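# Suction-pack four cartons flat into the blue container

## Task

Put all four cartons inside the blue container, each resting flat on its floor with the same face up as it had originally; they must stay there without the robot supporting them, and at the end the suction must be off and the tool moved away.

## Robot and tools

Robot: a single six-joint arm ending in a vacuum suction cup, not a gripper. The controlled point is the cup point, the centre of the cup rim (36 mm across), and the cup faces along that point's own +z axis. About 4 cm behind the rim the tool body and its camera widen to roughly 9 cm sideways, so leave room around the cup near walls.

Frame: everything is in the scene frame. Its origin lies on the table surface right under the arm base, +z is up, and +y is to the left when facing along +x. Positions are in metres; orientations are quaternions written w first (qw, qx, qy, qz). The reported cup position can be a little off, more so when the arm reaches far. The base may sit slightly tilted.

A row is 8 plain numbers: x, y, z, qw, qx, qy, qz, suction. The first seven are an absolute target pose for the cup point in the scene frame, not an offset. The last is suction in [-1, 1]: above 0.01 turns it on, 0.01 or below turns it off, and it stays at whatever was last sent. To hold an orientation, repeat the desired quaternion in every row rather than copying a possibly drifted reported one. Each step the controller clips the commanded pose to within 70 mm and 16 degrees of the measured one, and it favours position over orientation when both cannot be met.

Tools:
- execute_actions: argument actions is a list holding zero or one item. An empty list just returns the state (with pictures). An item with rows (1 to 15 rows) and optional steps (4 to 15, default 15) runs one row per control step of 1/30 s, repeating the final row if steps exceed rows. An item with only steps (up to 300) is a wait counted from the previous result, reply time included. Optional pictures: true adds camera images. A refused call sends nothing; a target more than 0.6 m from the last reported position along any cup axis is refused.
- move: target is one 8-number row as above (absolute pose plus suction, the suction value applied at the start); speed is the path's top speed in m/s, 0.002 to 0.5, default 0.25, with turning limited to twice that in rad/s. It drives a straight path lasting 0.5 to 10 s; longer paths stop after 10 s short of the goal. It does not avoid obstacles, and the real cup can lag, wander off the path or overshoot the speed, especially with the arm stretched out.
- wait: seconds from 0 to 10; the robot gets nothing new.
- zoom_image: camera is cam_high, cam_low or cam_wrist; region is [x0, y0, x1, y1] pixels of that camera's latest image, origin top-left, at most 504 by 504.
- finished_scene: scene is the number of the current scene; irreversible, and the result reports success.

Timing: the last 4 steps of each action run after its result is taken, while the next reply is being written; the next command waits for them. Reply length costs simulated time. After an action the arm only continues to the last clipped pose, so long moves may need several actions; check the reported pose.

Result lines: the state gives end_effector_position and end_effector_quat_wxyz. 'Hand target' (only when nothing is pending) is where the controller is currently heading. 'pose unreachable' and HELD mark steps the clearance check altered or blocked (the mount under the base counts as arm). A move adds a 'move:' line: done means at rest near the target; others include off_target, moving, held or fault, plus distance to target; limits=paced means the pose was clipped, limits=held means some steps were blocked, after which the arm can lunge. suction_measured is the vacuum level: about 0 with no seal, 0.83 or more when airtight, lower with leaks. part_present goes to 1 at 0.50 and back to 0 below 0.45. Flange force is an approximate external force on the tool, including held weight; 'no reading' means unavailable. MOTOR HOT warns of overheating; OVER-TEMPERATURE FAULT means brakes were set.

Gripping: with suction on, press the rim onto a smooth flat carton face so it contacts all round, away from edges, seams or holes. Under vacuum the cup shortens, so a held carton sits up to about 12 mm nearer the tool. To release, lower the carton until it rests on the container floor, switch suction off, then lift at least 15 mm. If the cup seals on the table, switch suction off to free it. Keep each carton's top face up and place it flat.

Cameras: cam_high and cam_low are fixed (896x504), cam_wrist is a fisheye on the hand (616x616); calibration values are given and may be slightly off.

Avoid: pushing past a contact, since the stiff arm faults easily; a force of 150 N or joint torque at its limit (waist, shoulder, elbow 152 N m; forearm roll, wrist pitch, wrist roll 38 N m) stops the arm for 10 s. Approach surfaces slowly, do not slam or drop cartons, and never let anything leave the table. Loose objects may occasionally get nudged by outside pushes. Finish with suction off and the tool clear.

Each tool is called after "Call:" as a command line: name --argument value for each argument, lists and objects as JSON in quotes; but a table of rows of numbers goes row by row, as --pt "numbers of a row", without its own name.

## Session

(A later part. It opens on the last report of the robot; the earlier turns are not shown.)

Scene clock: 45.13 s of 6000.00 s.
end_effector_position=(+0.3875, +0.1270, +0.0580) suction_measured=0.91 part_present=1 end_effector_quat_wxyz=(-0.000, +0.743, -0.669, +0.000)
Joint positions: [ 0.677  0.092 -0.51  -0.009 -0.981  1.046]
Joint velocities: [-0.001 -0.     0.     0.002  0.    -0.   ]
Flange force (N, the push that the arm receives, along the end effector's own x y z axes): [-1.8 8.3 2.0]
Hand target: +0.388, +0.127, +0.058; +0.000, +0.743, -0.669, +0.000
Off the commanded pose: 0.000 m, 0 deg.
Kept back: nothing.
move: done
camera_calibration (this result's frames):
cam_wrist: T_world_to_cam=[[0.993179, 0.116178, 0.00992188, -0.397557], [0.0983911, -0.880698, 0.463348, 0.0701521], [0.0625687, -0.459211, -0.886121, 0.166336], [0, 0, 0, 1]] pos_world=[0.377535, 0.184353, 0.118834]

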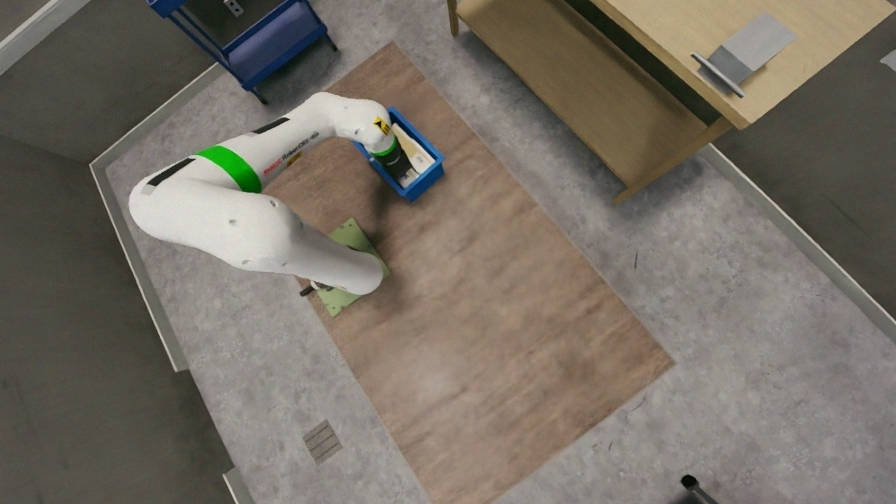

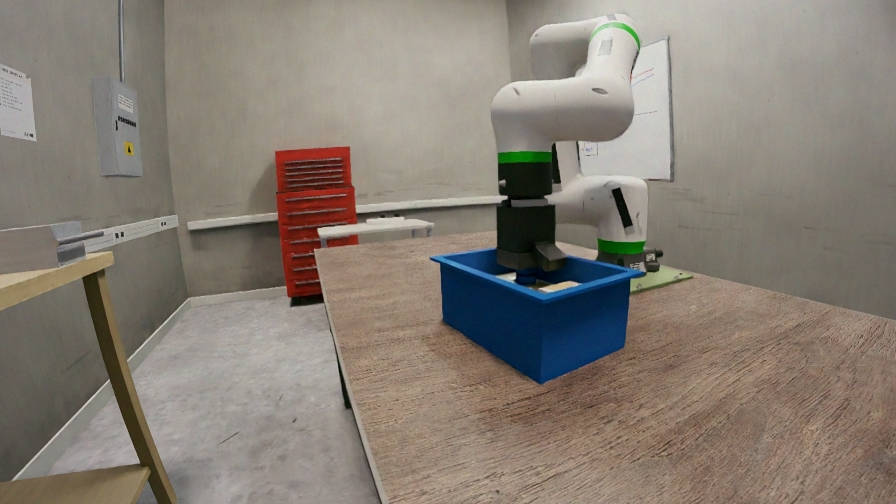

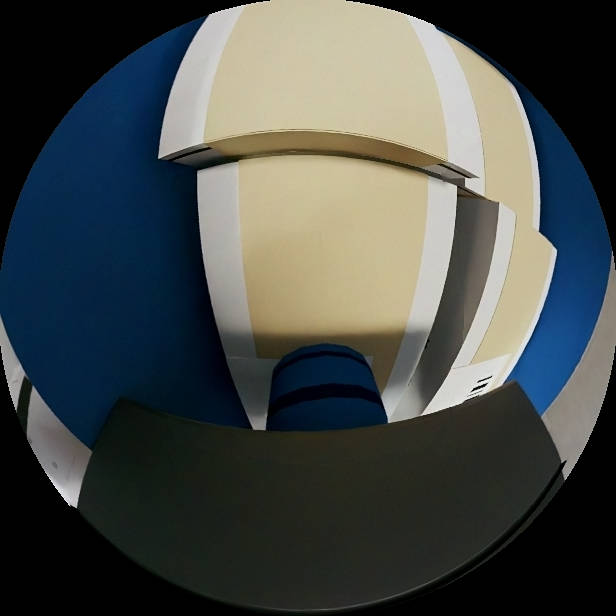

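Call:
move --target '[0.3875,0.127,0.055,0,-0.743,0.669,0,1]' --speed 0.006

Scene clock: 46.10 s of 6000.00 s.
end_effector_position=(+0.3875, +0.1270, +0.0550) suction_measured=0.91 part_present=1 end_effector_quat_wxyz=(-0.000, +0.743, -0.669, +0.000)
Joint positions: [ 0.677  0.097 -0.513 -0.009 -0.973  1.046]
Joint velocities: [ 0.001  0.    -0.     0.    -0.     0.   ]
Flange force (N, the push that the arm receives, along the end effector's own x y z axes): [-1.7 8.2 1.5]
Hand target: +0.388, +0.127, +0.055; +0.000, +0.743, -0.669, +0.000
Off the commanded pose: 0.000 m, 0 deg.
Kept back: nothing.
move: done
camera_calibration (this result's frames):
cam_wrist: T_world_to_cam=[[0.993179, 0.116178, 0.00992161, -0.397527], [0.0983918, -0.880697, 0.463348, 0.0715416], [0.0625689, -0.459211, -0.886121, 0.163678], [0, 0, 0, 1]] pos_world=[0.377535, 0.184353, 0.115834]

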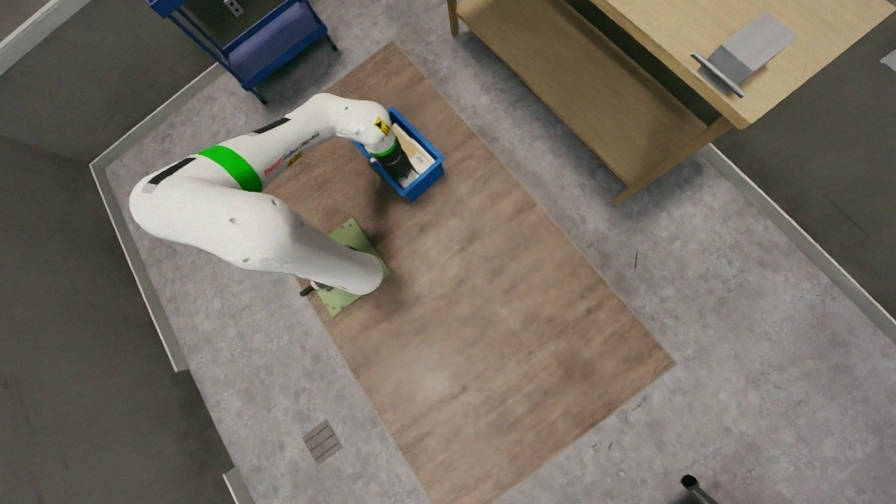

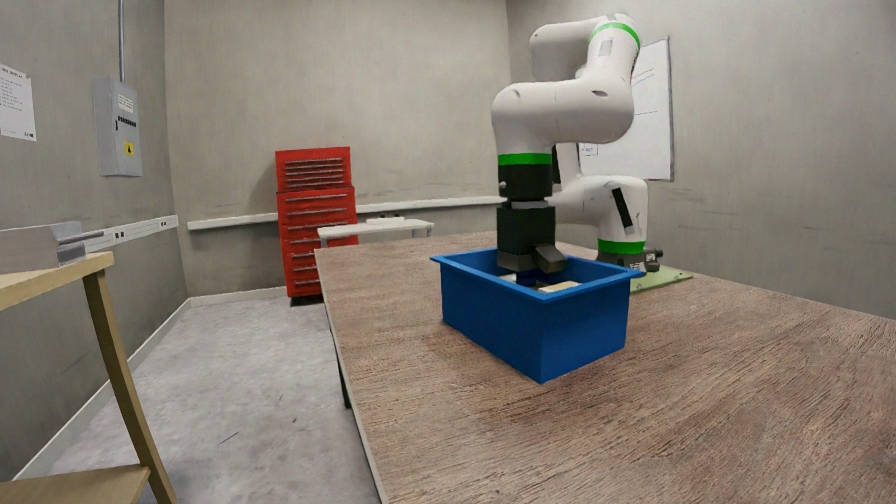

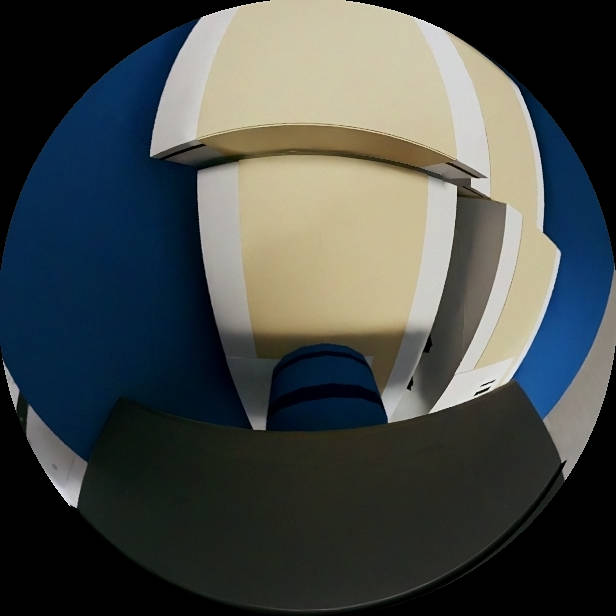

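Call:
move --target '[0.3875,0.127,0.0525,0,-0.743,0.669,0,1]' --speed 0.006

Scene clock: 47.03 s of 6000.00 s.
end_effector_position=(+0.3875, +0.1270, +0.0526) suction_measured=0.91 part_present=1 end_effector_quat_wxyz=(-0.000, +0.743, -0.669, +0.000)
Joint positions: [ 0.677  0.101 -0.515 -0.009 -0.966  1.046]
Joint velocities: [-0.001  0.001  0.003 -0.    -0.001  0.   ]
Flange force (N, the push that the arm receives, along the end effector's own x y z axes): [0.1 21.7 -47.6]
Hand target: +0.388, +0.127, +0.052; +0.000, +0.743, -0.669, +0.000
Off the commanded pose: 0.000 m, 0 deg.
Kept back: nothing.
move: done
camera_calibration (this result's frames):
cam_wrist: T_world_to_cam=[[0.993173, 0.116206, 0.010158, -0.397566], [0.0983151, -0.880758, 0.463249, 0.0727145], [0.0627792, -0.459088, -0.88617, 0.161476], [0, 0, 0, 1]] pos_world=[0.377566, 0.184375, 0.113449]

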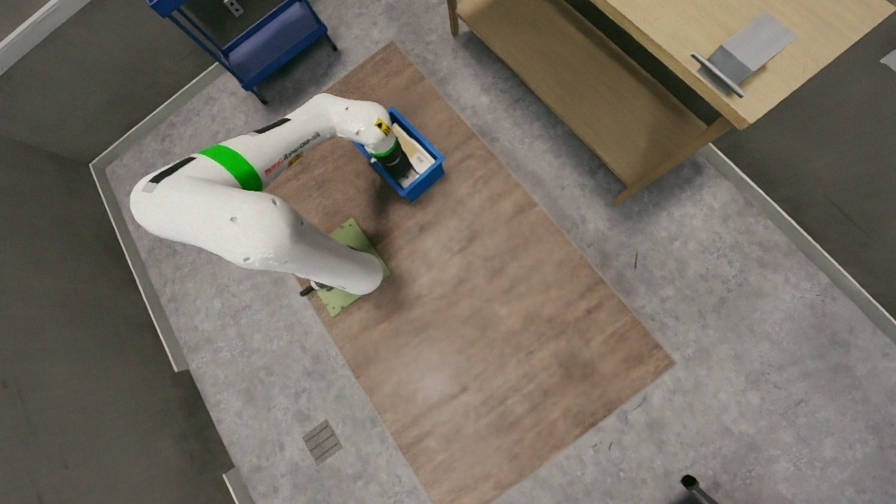

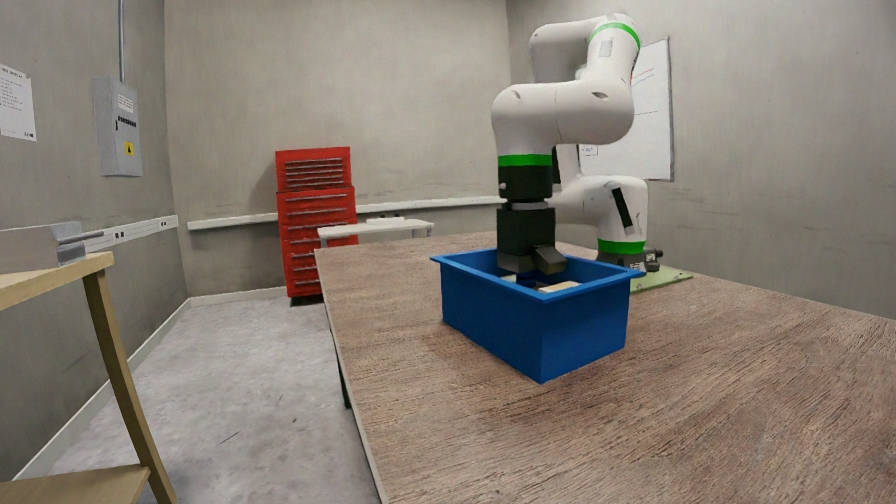

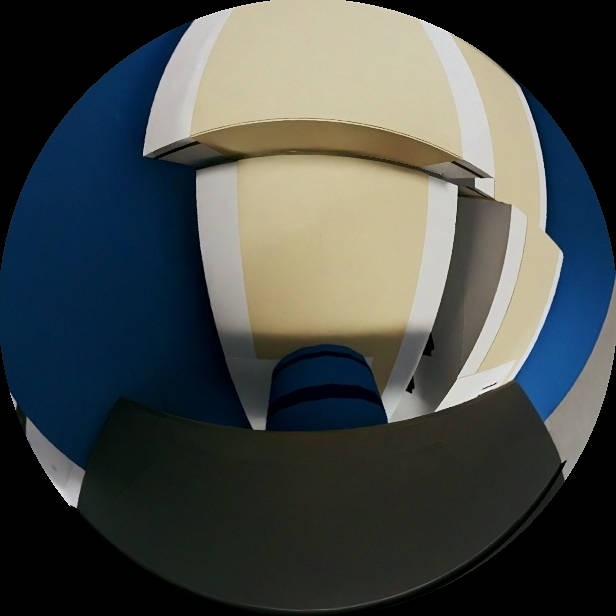

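Call:
move --target '[0.3875,0.127,0.056,0,-0.743,0.669,0,0]' --speed 0.006

Call:
move --target '[0.3875,0.127,0.26,0,-0.743,0.669,0,0]' --speed 0.15

Scene clock: 49.17 s of 6000.00 s.
end_effector_position=(+0.3875, +0.1270, +0.0560) suction_measured=0.00 part_present=0 end_effector_quat_wxyz=(+0.000, +0.743, -0.669, -0.000)
Joint positions: [ 0.677  0.096 -0.512 -0.009 -0.976  1.046]
Joint velocities: [-0.     0.001  0.001 -0.004  0.    -0.   ]
Flange force (N, the push that the arm receives, along the end effector's own x y z axes): [-0.9 6.8 -14.7]
Hand target: +0.387, +0.127, +0.056; -0.000, +0.743, -0.669, -0.000
Off the commanded pose: 0.000 m, 0 deg.
Kept back: nothing.
move: done
camera_calibration (this result's frames):
cam_wrist: T_world_to_cam=[[0.993173, 0.116233, 0.00983732, -0.397503], [0.098484, -0.880726, 0.463274, 0.0711082], [0.0625115, -0.459142, -0.886161, 0.164588], [0, 0, 0, 1]] pos_world=[0.377498, 0.184399, 0.116819]

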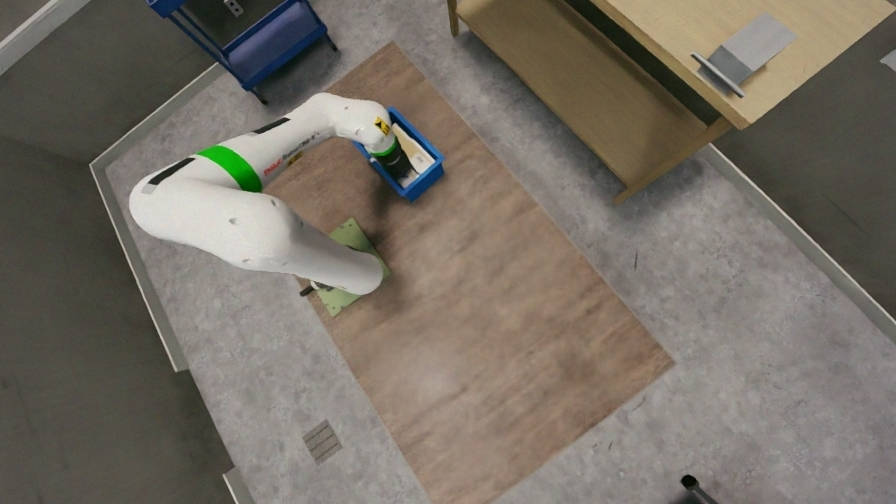

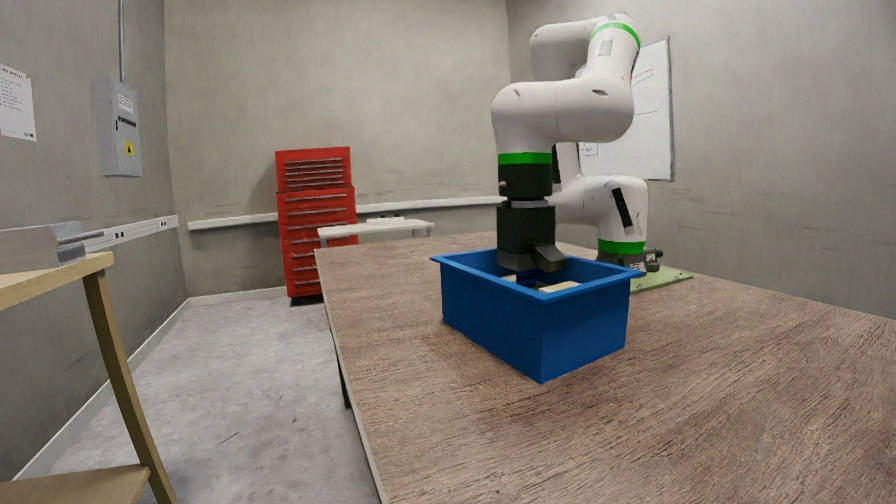

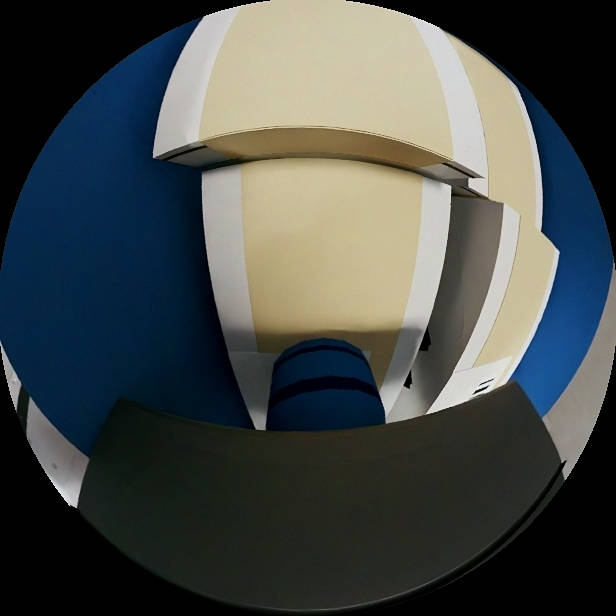

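Scene clock: 50.87 s of 6000.00 s.
end_effector_position=(+0.3874, +0.1271, +0.2603) suction_measured=0.00 part_present=0 end_effector_quat_wxyz=(-0.000, +0.744, -0.669, -0.000)
Joint positions: [ 0.673 -0.082 -0.179 -0.008 -1.486  1.047]
Joint velocities: [-0.    -0.002 -0.001 -0.004 -0.001  0.   ]
Flange force (N, the push that the arm receives, along the end effector's own x y z axes): [0.8 6.4 3.7]
Hand target: +0.387, +0.127, +0.260; -0.000, +0.744, -0.669, -0.000
Off the commanded pose: 0.000 m, 0 deg.
Kept back: nothing.
move: done
camera_calibration (this result's frames):
cam_wrist: T_world_to_cam=[[0.993012, 0.117584, 0.0100574, -0.399658], [0.0996109, -0.880817, 0.462859, -0.0237987], [0.0632836, -0.458623, -0.886375, 0.345338], [0, 0, 0, 1]] pos_world=[0.377382, 0.184411, 0.321134]

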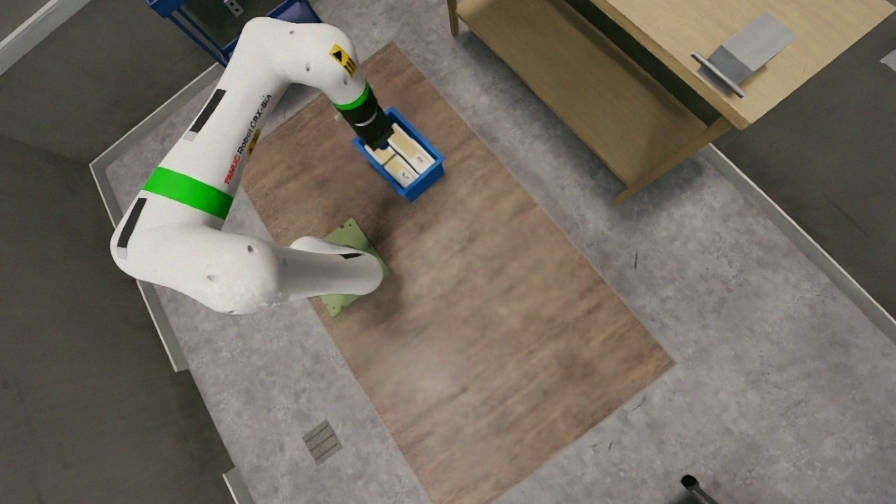

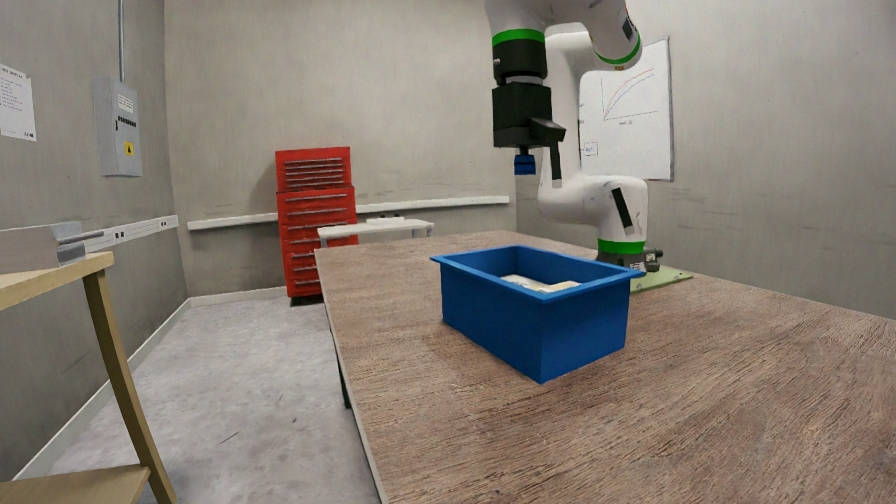

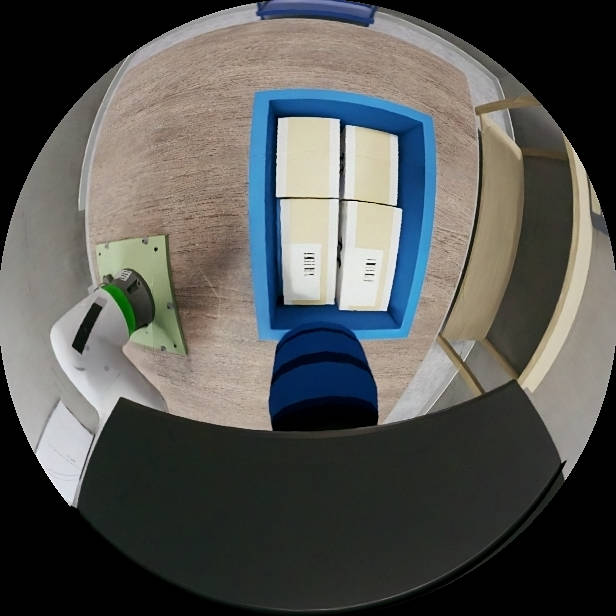

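Call:
finished_scene --scene 1

The scene is finished: the task was done.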